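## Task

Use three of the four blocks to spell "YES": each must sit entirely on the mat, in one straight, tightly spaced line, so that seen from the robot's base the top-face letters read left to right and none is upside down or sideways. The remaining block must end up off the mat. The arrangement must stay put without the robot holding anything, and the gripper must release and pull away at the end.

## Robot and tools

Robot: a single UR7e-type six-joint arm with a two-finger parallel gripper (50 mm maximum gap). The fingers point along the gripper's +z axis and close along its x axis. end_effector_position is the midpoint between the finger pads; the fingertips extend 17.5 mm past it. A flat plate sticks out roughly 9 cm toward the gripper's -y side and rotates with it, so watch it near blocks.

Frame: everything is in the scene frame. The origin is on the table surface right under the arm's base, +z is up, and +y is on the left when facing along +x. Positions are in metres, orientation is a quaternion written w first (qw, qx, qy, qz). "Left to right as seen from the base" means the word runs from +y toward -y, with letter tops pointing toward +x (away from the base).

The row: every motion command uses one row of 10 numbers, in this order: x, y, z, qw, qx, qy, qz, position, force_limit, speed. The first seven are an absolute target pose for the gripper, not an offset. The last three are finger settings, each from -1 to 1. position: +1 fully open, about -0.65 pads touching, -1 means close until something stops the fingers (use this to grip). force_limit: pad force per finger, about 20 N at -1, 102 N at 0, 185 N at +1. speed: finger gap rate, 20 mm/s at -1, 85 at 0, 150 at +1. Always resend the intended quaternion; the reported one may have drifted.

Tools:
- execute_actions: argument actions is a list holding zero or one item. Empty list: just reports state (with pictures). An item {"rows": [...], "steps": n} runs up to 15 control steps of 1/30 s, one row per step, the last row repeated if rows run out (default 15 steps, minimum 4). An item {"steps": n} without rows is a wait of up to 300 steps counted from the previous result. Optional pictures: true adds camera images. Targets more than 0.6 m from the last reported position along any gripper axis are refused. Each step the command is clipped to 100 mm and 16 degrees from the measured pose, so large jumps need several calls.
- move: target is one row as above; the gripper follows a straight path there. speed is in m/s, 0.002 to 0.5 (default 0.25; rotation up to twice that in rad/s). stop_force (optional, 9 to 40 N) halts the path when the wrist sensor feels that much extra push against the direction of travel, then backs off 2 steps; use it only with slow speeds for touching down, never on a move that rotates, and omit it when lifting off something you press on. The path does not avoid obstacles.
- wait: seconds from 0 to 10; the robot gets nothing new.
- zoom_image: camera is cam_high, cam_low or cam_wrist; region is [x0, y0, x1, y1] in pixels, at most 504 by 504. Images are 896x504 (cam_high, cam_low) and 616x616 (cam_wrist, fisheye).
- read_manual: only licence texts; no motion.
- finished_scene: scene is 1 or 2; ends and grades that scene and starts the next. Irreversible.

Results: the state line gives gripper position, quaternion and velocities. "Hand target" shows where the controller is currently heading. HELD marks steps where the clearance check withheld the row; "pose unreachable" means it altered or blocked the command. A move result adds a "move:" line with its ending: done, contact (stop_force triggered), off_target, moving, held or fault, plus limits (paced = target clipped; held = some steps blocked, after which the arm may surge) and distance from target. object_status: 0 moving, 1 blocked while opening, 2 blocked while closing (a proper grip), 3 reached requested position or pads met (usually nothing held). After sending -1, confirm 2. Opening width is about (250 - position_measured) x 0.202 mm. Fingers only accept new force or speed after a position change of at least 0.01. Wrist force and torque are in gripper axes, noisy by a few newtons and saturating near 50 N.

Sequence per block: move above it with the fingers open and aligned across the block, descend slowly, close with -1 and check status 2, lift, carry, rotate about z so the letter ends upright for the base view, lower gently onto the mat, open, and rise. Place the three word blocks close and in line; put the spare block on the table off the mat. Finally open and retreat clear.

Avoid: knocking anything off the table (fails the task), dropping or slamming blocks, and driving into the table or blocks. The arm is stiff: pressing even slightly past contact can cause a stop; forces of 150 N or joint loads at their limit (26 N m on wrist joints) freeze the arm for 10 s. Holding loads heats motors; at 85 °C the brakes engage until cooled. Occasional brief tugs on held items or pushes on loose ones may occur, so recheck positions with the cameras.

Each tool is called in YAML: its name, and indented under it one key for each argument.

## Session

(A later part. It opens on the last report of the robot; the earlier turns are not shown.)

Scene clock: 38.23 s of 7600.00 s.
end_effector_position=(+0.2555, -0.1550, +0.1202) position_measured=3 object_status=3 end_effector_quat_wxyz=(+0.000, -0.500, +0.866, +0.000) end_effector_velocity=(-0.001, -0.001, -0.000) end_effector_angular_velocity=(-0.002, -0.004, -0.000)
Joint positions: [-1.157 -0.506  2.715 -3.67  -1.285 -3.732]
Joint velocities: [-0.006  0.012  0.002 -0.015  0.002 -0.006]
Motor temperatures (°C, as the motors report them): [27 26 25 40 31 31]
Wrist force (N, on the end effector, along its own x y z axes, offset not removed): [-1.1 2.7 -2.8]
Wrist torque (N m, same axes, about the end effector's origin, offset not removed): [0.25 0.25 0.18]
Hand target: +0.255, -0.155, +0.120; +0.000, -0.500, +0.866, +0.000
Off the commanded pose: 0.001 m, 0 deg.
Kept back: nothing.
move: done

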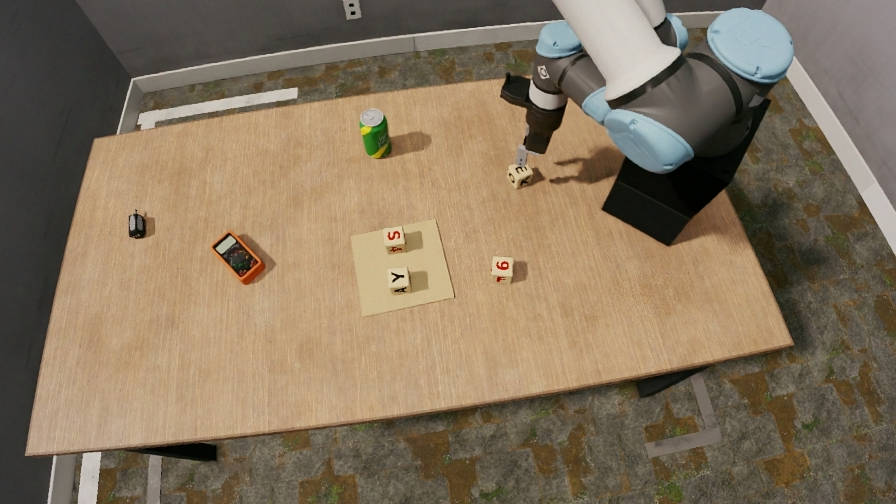

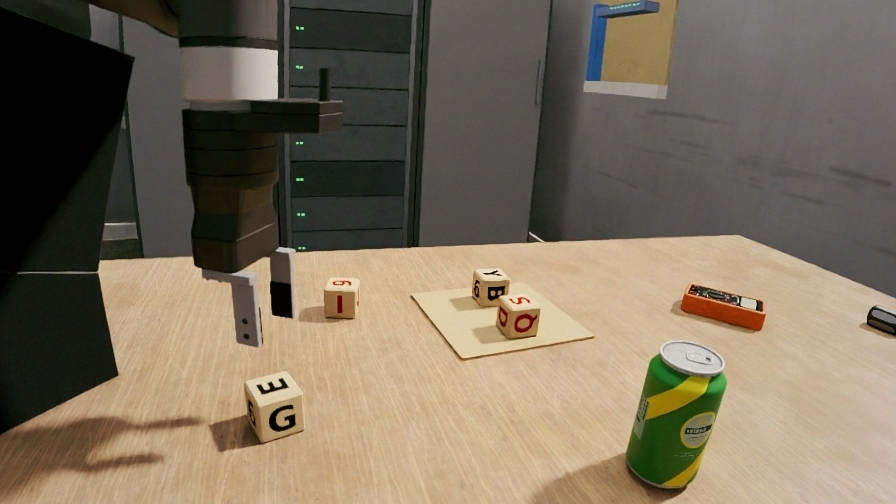

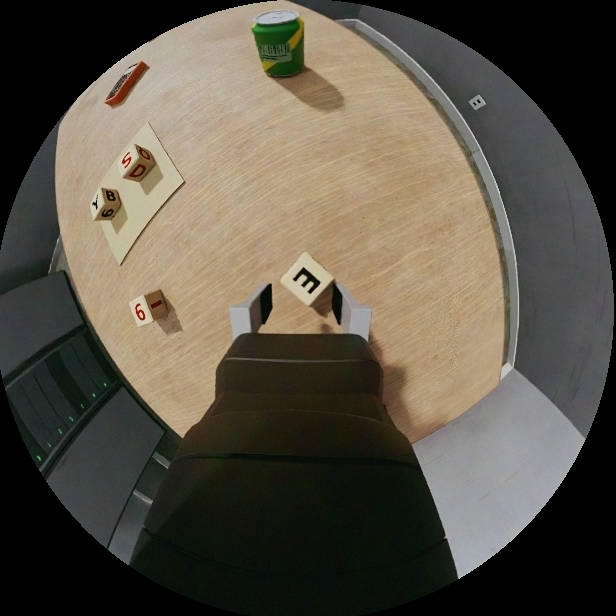

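move:
  target: [0.2555,-0.162,0.08,0,0.208,-0.978,0,1,-0.5,0]

zoom_image:
  camera: "cam_wrist"
  region: [200,180,400,380]

zoom_image:
  camera: "cam_high"
  region: [370,215,430,265]

Scene clock: 40.20 s of 7600.00 s.
end_effector_position=(+0.2555, -0.1620, +0.0801) position_measured=3 object_status=3 end_effector_quat_wxyz=(+0.000, -0.208, +0.978, +0.000) end_effector_velocity=(-0.000, -0.000, -0.000) end_effector_angular_velocity=(-0.003, +0.003, -0.008)
Joint positions: [-1.064 -0.385  2.629 -3.734 -1.276 -3.008]
Joint velocities: [ 0.003  0.001 -0.001 -0.001 -0.003  0.012]
Motor temperatures (°C, as the motors report them): [27 26 25 40 31 31]
Wrist force (N, on the end effector, along its own x y z axes, offset not removed): [-0.3 1.6 -2.3]
Wrist torque (N m, same axes, about the end effector's origin, offset not removed): [0.09 0.22 0.11]
Hand target: +0.255, -0.162, +0.080; -0.000, -0.208, +0.978, -0.000
Off the commanded pose: 0.000 m, 0 deg.
Kept back: nothing.
move: done

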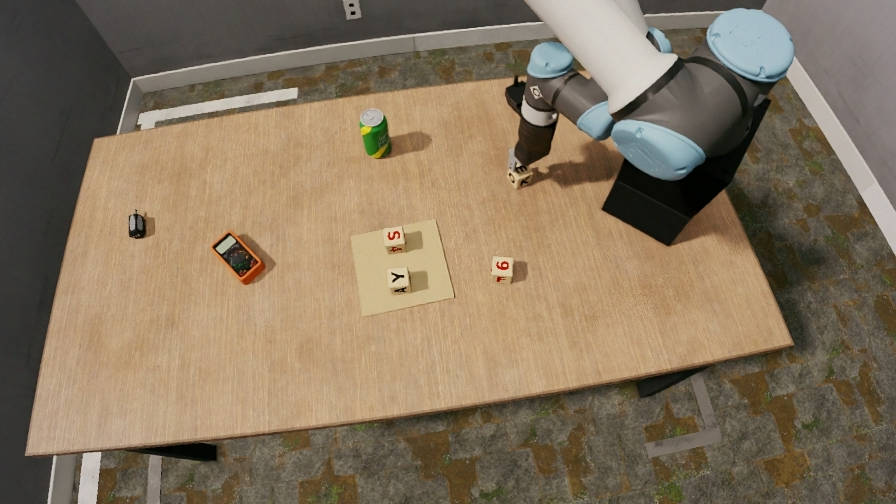

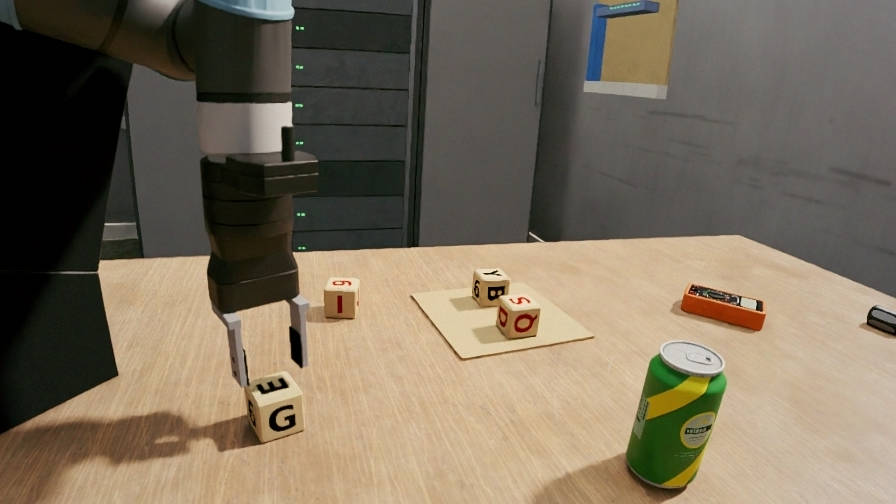

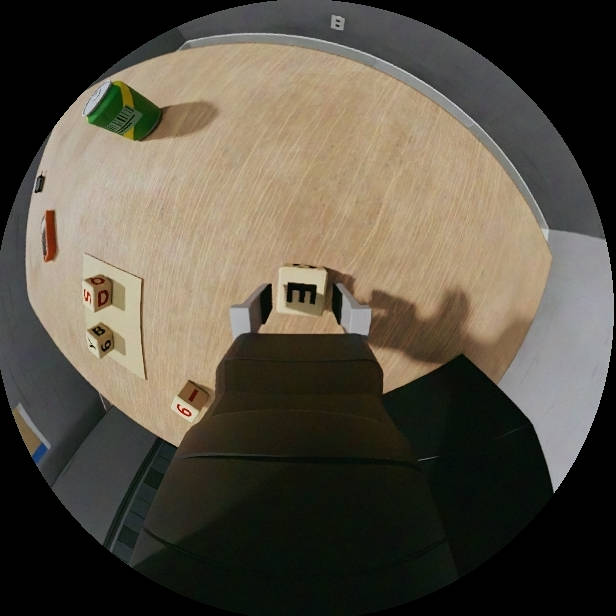

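Region (200, 180, 400, 380) of cam_wrist's 616x616 image, scaled by 2.520, with more detail than that image has.

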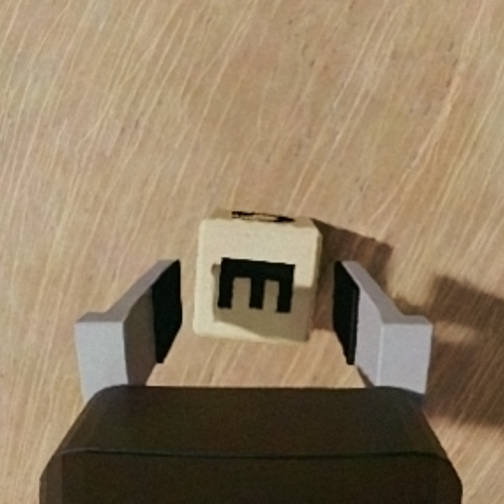

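Region (370, 215, 430, 265) of cam_high's 896x504 image, scaled by 8.400, with more detail than that image has.

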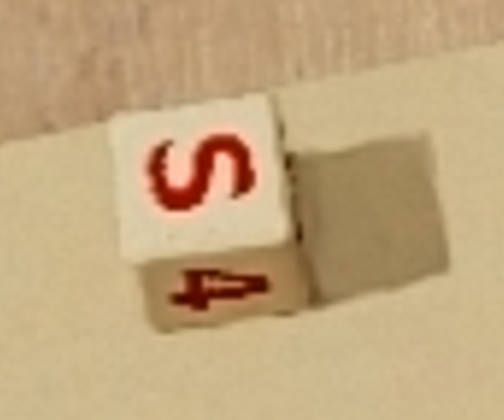

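move:
  target: [0.255,-0.161,0.065,0,0.178,-0.984,0,1,-0.5,0]

move:
  target: [0.255,-0.161,0.027,0,0.178,-0.984,0,1,-0.5,0]
  speed: 0.08

move:
  target: [0.255,-0.161,0.027,0,0.178,-0.984,0,-1,-0.5,0]

move:
  target: [0.27,-0.161,0.11,0,0.178,-0.984,0,-1,-0.5,0]

move:
  target: [0.57,0.025,0.09,0,1,0,0,-1,-0.5,0]
  speed: 0.5

Scene clock: 41.27 s of 7600.00 s.
end_effector_position=(+0.2550, -0.1610, +0.0651) position_measured=3 object_status=3 end_effector_quat_wxyz=(+0.000, -0.178, +0.984, +0.000) end_effector_velocity=(+0.000, +0.000, -0.001) end_effector_angular_velocity=(-0.001, -0.001, -0.004)
Joint positions: [-1.04  -0.336  2.6   -3.761 -1.274 -2.922]
Joint velocities: [ 0.002  0.004 -0.002 -0.004  0.001  0.007]
Motor temperatures (°C, as the motors report them): [27 26 25 40 31 31]
Wrist force (N, on the end effector, along its own x y z axes, offset not removed): [0.3 0.4 -3.3]
Wrist torque (N m, same axes, about the end effector's origin, offset not removed): [-0.15 0.12 0.08]
Hand target: +0.255, -0.161, +0.065; -0.000, -0.178, +0.984, -0.000
Off the commanded pose: 0.000 m, 0 deg.
Kept back: nothing.
move: done

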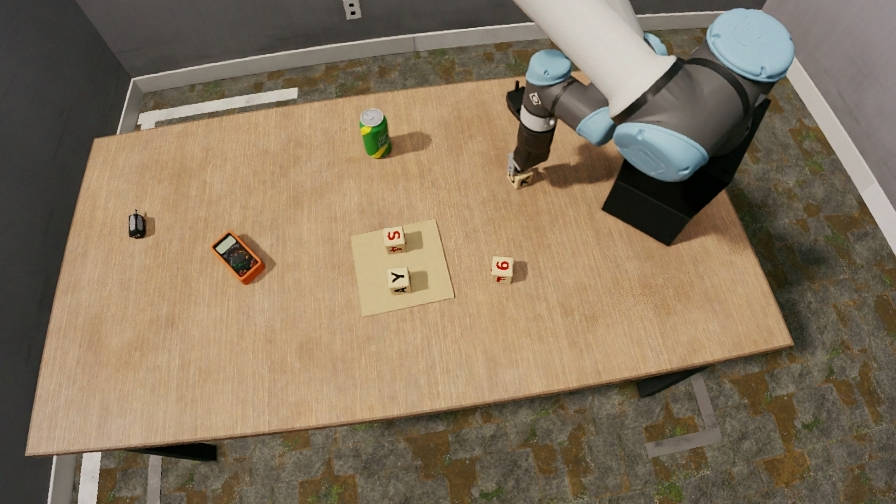

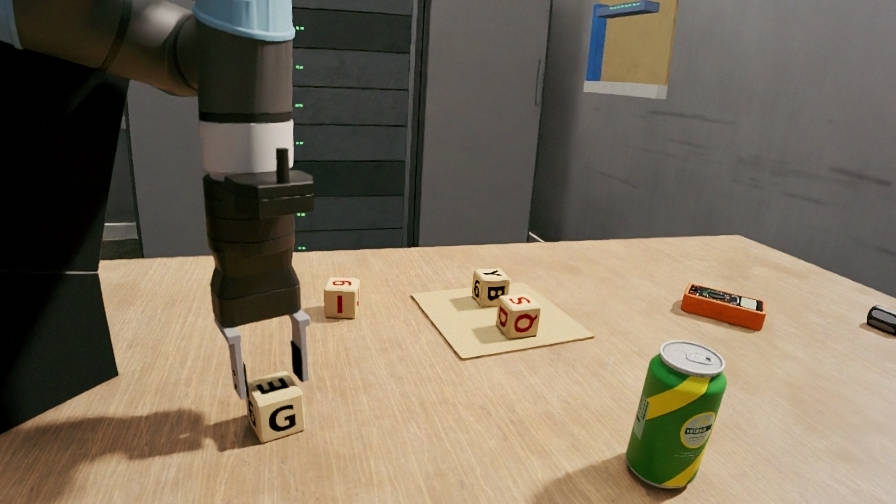

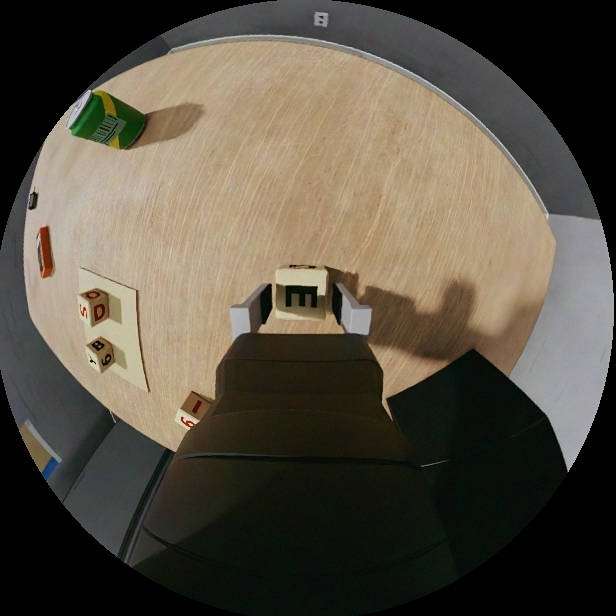

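Scene clock: 42.17 s of 7600.00 s.
end_effector_position=(+0.2550, -0.1610, +0.0271) position_measured=3 object_status=3 end_effector_quat_wxyz=(-0.000, -0.178, +0.984, -0.000) end_effector_velocity=(+0.000, +0.000, -0.001) end_effector_angular_velocity=(+0.001, -0.000, -0.000)
Joint positions: [-0.996 -0.223  2.52  -3.808 -1.271 -2.875]
Joint velocities: [ 0.001  0.003 -0.002 -0.     0.001  0.002]
Motor temperatures (°C, as the motors report them): [27 26 25 40 31 31]
Wrist force (N, on the end effector, along its own x y z axes, offset not removed): [-2.6 2.5 -3.3]
Wrist torque (N m, same axes, about the end effector's origin, offset not removed): [0.17 0.53 0.15]
Hand target: +0.255, -0.161, +0.027; -0.000, -0.178, +0.984, -0.000
Off the commanded pose: 0.000 m, 0 deg.
Kept back: nothing.
move: done

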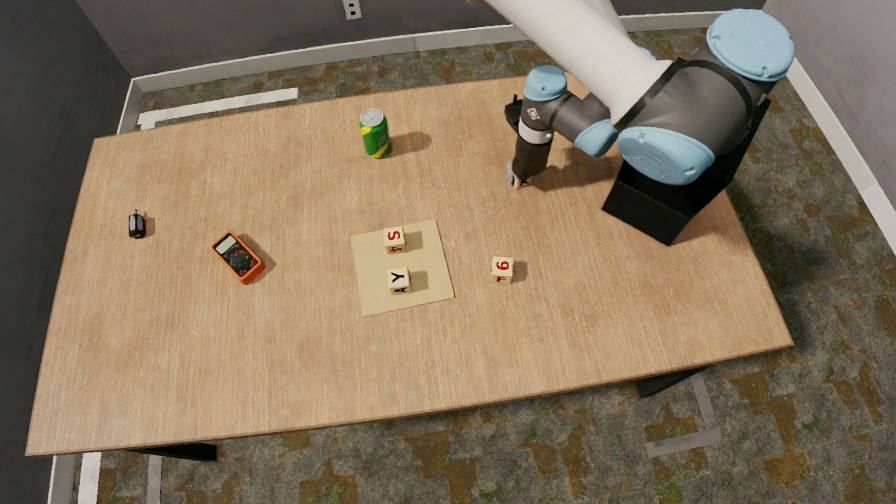

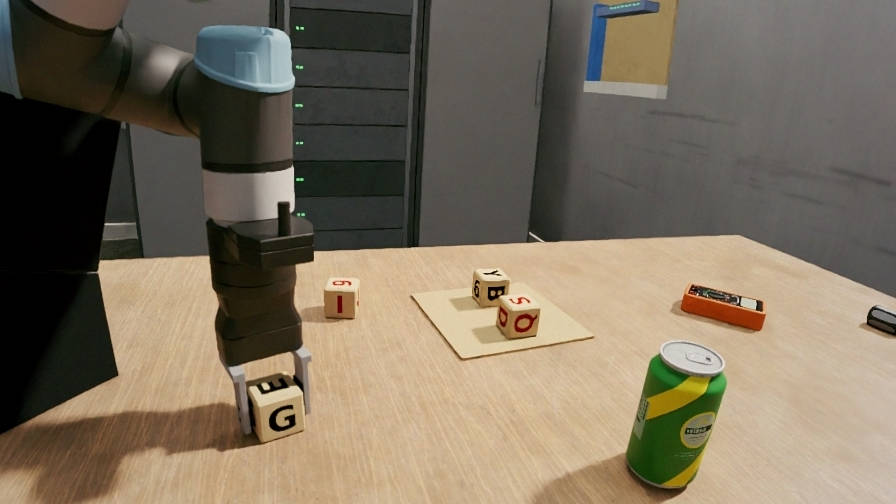

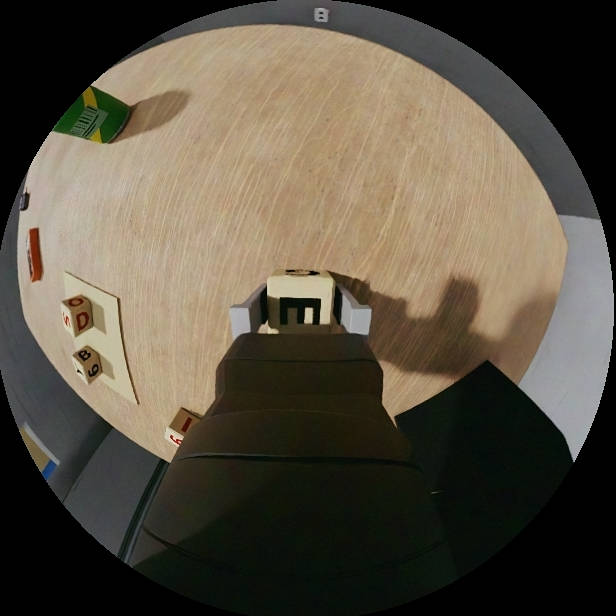

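Scene clock: 42.87 s of 7600.00 s.
end_effector_position=(+0.2550, -0.1610, +0.0270) position_measured=33 object_status=2 end_effector_quat_wxyz=(+0.000, -0.178, +0.984, -0.000) end_effector_velocity=(+0.000, +0.001, +0.000) end_effector_angular_velocity=(+0.001, -0.001, -0.000)
Joint positions: [-0.996 -0.223  2.52  -3.808 -1.271 -2.875]
Joint velocities: [ 0.     0.     0.001 -0.     0.001  0.   ]
Motor temperatures (°C, as the motors report them): [27 26 25 40 31 31]
Wrist force (N, on the end effector, along its own x y z axes, offset not removed): [-0.7 2.8 -10.5]
Wrist torque (N m, same axes, about the end effector's origin, offset not removed): [-0.01 0.45 0.13]
Hand target: +0.255, -0.161, +0.027; -0.000, -0.178, +0.984, -0.000
Off the commanded pose: 0.000 m, 0 deg.
Kept back: nothing.
move: done

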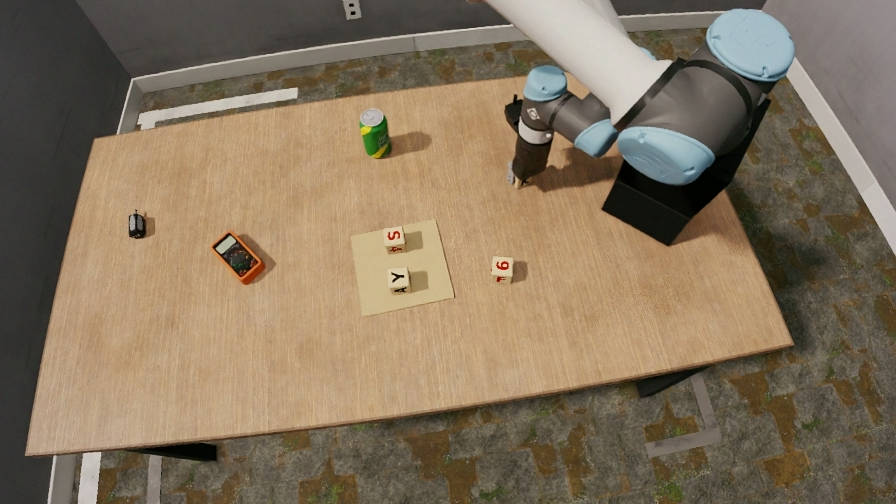

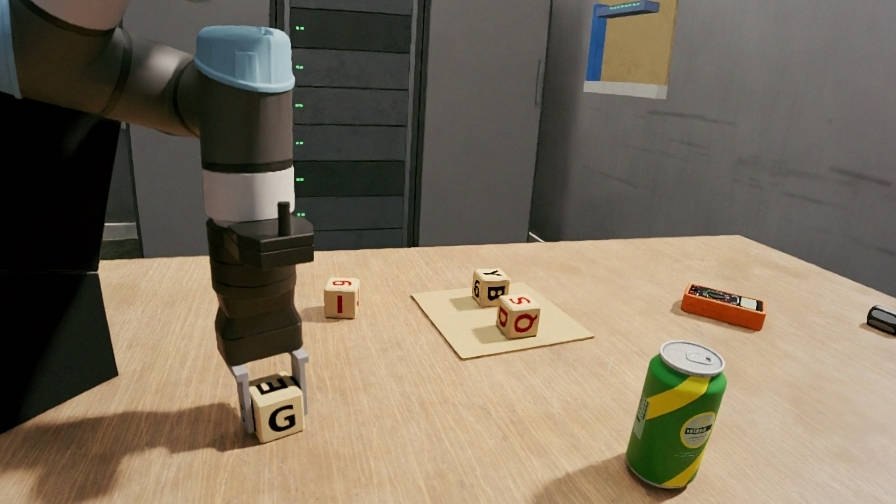

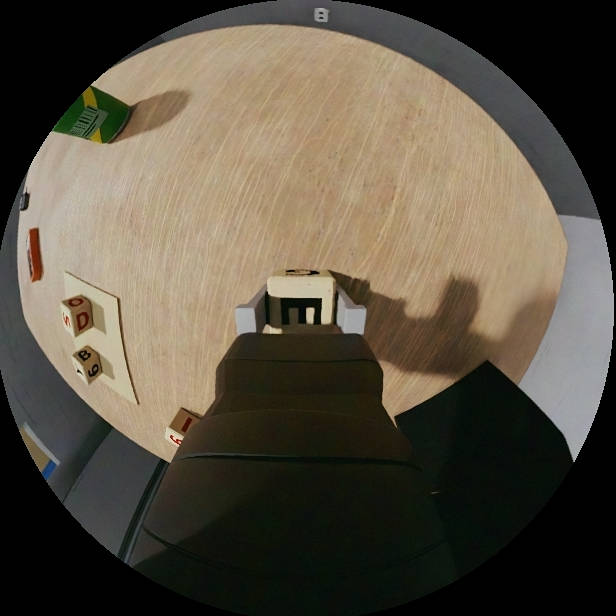

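Scene clock: 43.80 s of 7600.00 s.
end_effector_position=(+0.2699, -0.1609, +0.1098) position_measured=33 object_status=2 end_effector_quat_wxyz=(+0.000, -0.178, +0.984, -0.000) end_effector_velocity=(+0.000, -0.000, +0.001) end_effector_angular_velocity=(+0.003, +0.002, -0.000)
Joint positions: [-1.045 -0.546  2.657 -3.607 -1.274 -2.925]
Joint velocities: [-0.    -0.009 -0.     0.013  0.    -0.001]
Motor temperatures (°C, as the motors report them): [27 26 25 40 31 31]
Wrist force (N, on the end effector, along its own x y z axes, offset not removed): [-0.2 1.8 -2.2]
Wrist torque (N m, same axes, about the end effector's origin, offset not removed): [0.07 0.24 0.06]
Hand target: +0.270, -0.161, +0.110; +0.000, -0.178, +0.984, +0.000
Off the commanded pose: 0.000 m, 0 deg.
Kept back: nothing.
move: done

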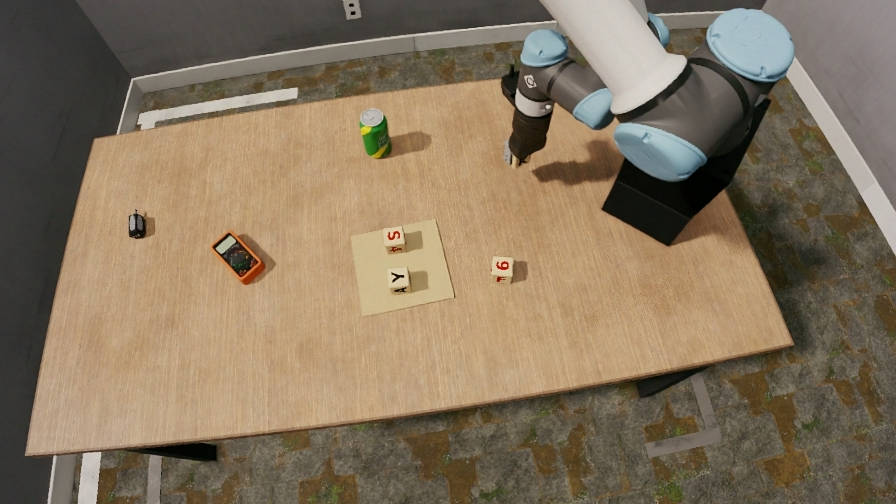

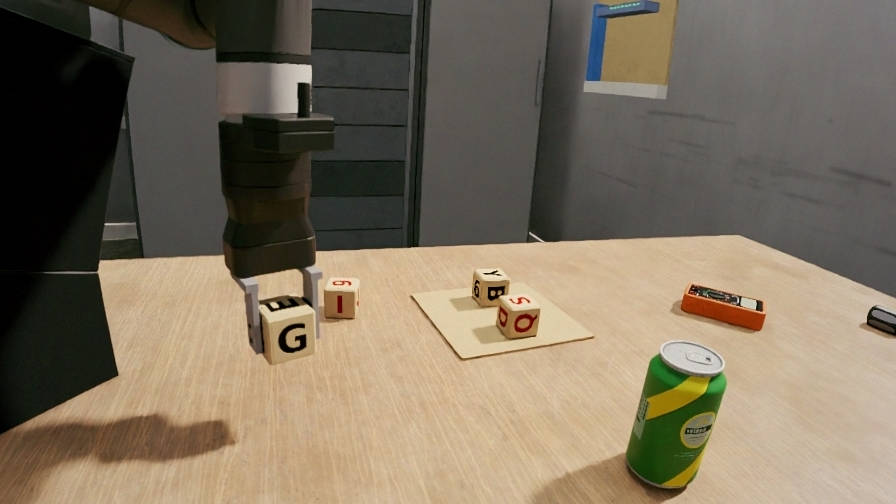

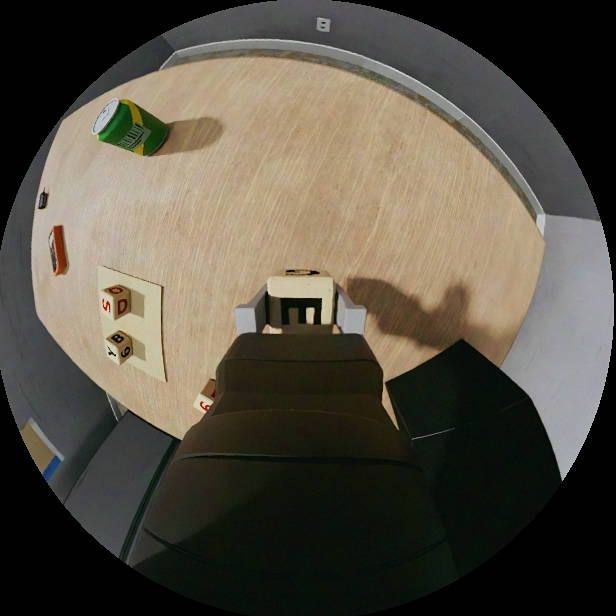

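Scene clock: 47.17 s of 7600.00 s.
end_effector_position=(+0.5695, +0.0251, +0.0899) position_measured=33 object_status=2 end_effector_quat_wxyz=(+0.000, +1.000, -0.000, +0.000) end_effector_velocity=(+0.001, +0.001, -0.000) end_effector_angular_velocity=(+0.002, +0.001, +0.007)
Joint positions: [-0.322 -0.789  1.984 -2.912 -1.302 -4.955]
Joint velocities: [ 0.001  0.001 -0.004  0.005  0.001 -0.006]
Motor temperatures (°C, as the motors report them): [27 26 25 40 31 31]
Wrist force (N, on the end effector, along its own x y z axes, offset not removed): [-0.6 1.6 -2.1]
Wrist torque (N m, same axes, about the end effector's origin, offset not removed): [0.00 0.25 0.12]
Hand target: +0.570, +0.025, +0.090; +0.000, +1.000, +0.000, +0.000
Off the commanded pose: 0.000 m, 0 deg.
Kept back: nothing.
move: done

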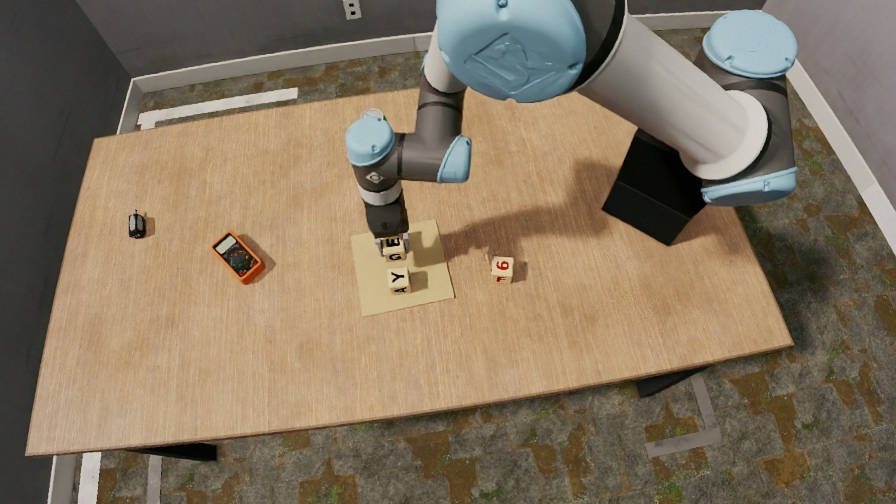

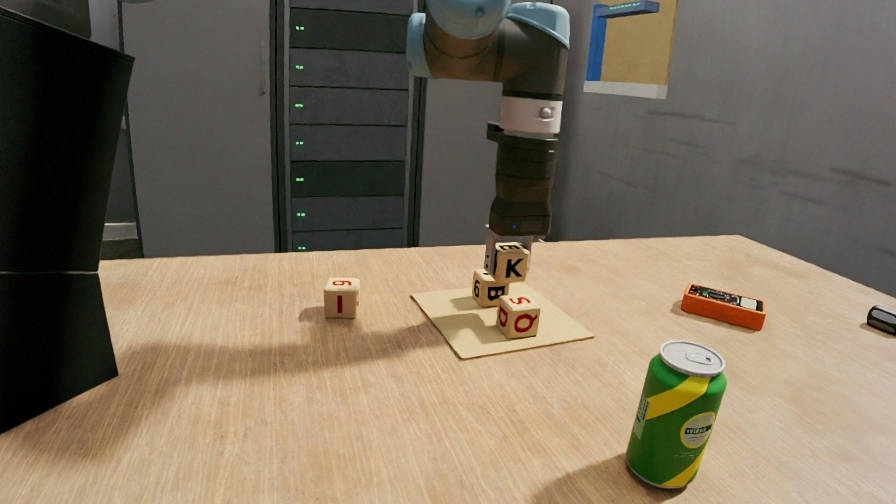

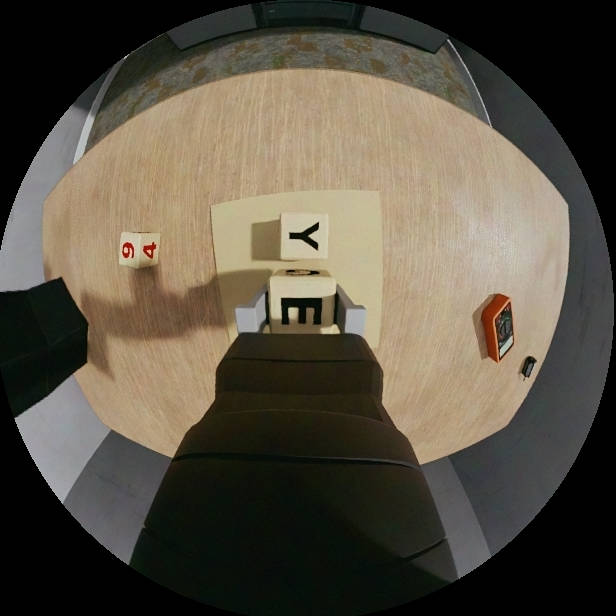

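move:
  target: [0.571,0.0255,0.034,0,1,0,0,-1,-0.5,0]
  speed: 0.1

move:
  target: [0.571,0.0255,0.024,0,1,0,0,-1,-0.5,0]
  speed: 0.008
  stop_force: 9

Scene clock: 48.37 s of 7600.00 s.
end_effector_position=(+0.5710, +0.0255, +0.0341) position_measured=33 object_status=2 end_effector_quat_wxyz=(+0.000, +1.000, +0.000, +0.000) end_effector_velocity=(+0.001, +0.000, -0.001) end_effector_angular_velocity=(+0.001, -0.002, +0.000)
Joint positions: [-0.294 -0.65   1.915 -2.988 -1.305 -4.927]
Joint velocities: [ 0.001  0.003 -0.003 -0.002  0.001  0.001]
Motor temperatures (°C, as the motors report them): [27 26 25 40 31 31]
Wrist force (N, on the end effector, along its own x y z axes, offset not removed): [-1.8 1.3 0.7]
Wrist torque (N m, same axes, about the end effector's origin, offset not removed): [0.08 0.44 0.15]
Hand target: +0.571, +0.026, +0.034; +0.000, +1.000, +0.000, +0.000
Off the commanded pose: 0.000 m, 0 deg.
Kept back: nothing.
move: done

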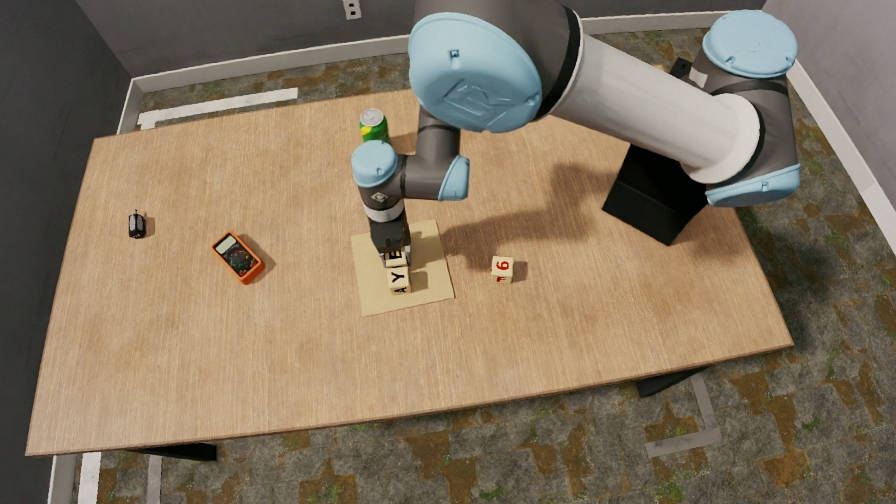

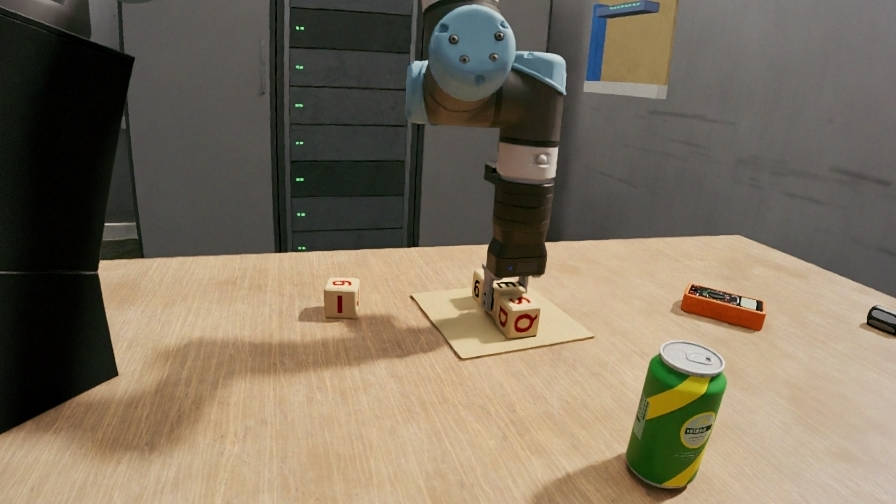

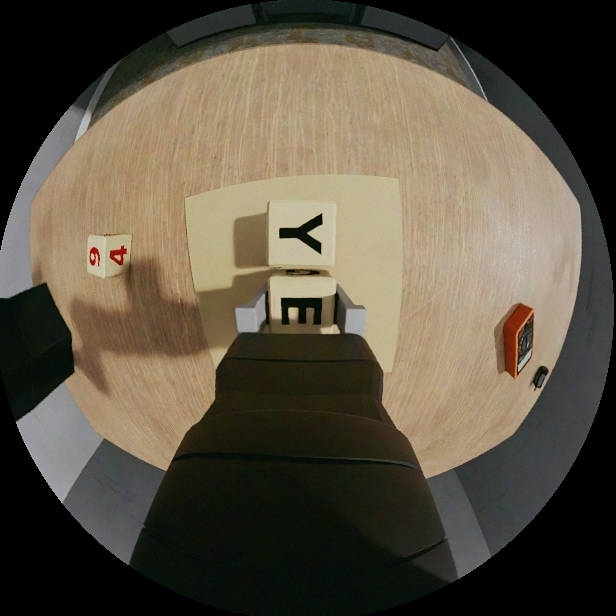

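Scene clock: 49.13 s of 7600.00 s.
end_effector_position=(+0.5713, +0.0255, +0.0310) position_measured=33 object_status=2 end_effector_quat_wxyz=(+0.000, +1.000, +0.000, +0.000) end_effector_velocity=(-0.001, +0.001, +0.001) end_effector_angular_velocity=(+0.001, +0.002, +0.002)
Joint positions: [-0.293 -0.642  1.91  -2.993 -1.305 -4.926]
Joint velocities: [ 0.    -0.004  0.003  0.003  0.001 -0.002]
Motor temperatures (°C, as the motors report them): [27 26 25 40 31 31]
Wrist force (N, on the end effector, along its own x y z axes, offset not removed): [-10.8 1.6 -39.0]
Wrist torque (N m, same axes, about the end effector's origin, offset not removed): [-0.18 -0.07 0.09]
Hand target: +0.571, +0.026, +0.031; +0.000, +1.000, +0.000, +0.000
Off the commanded pose: 0.007 m, 0 deg.
Kept back: nothing.
move: contact

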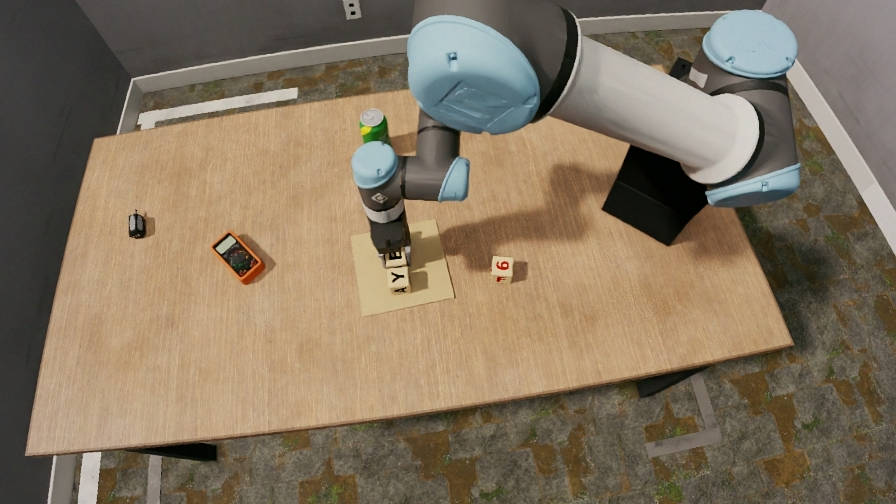

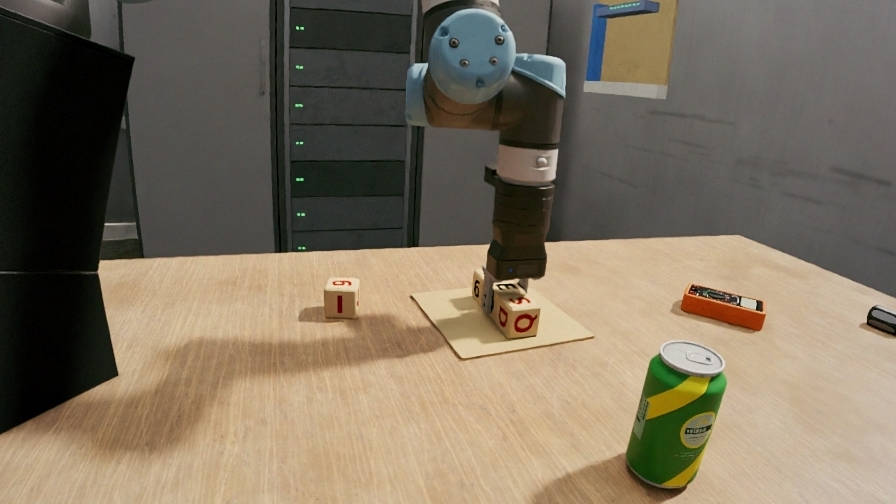

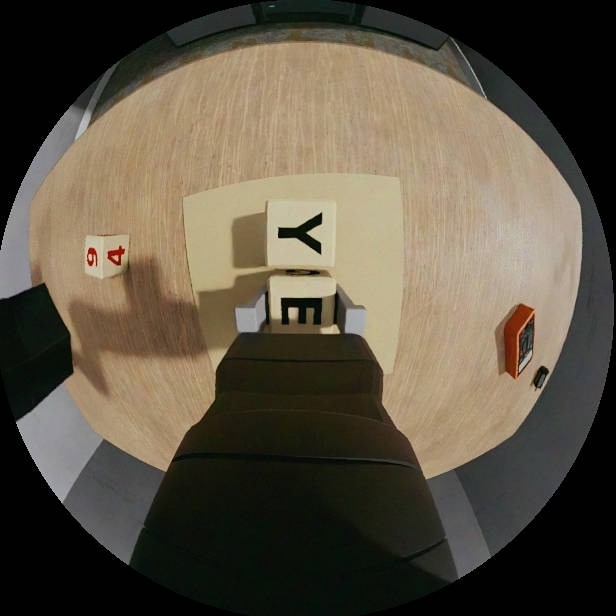

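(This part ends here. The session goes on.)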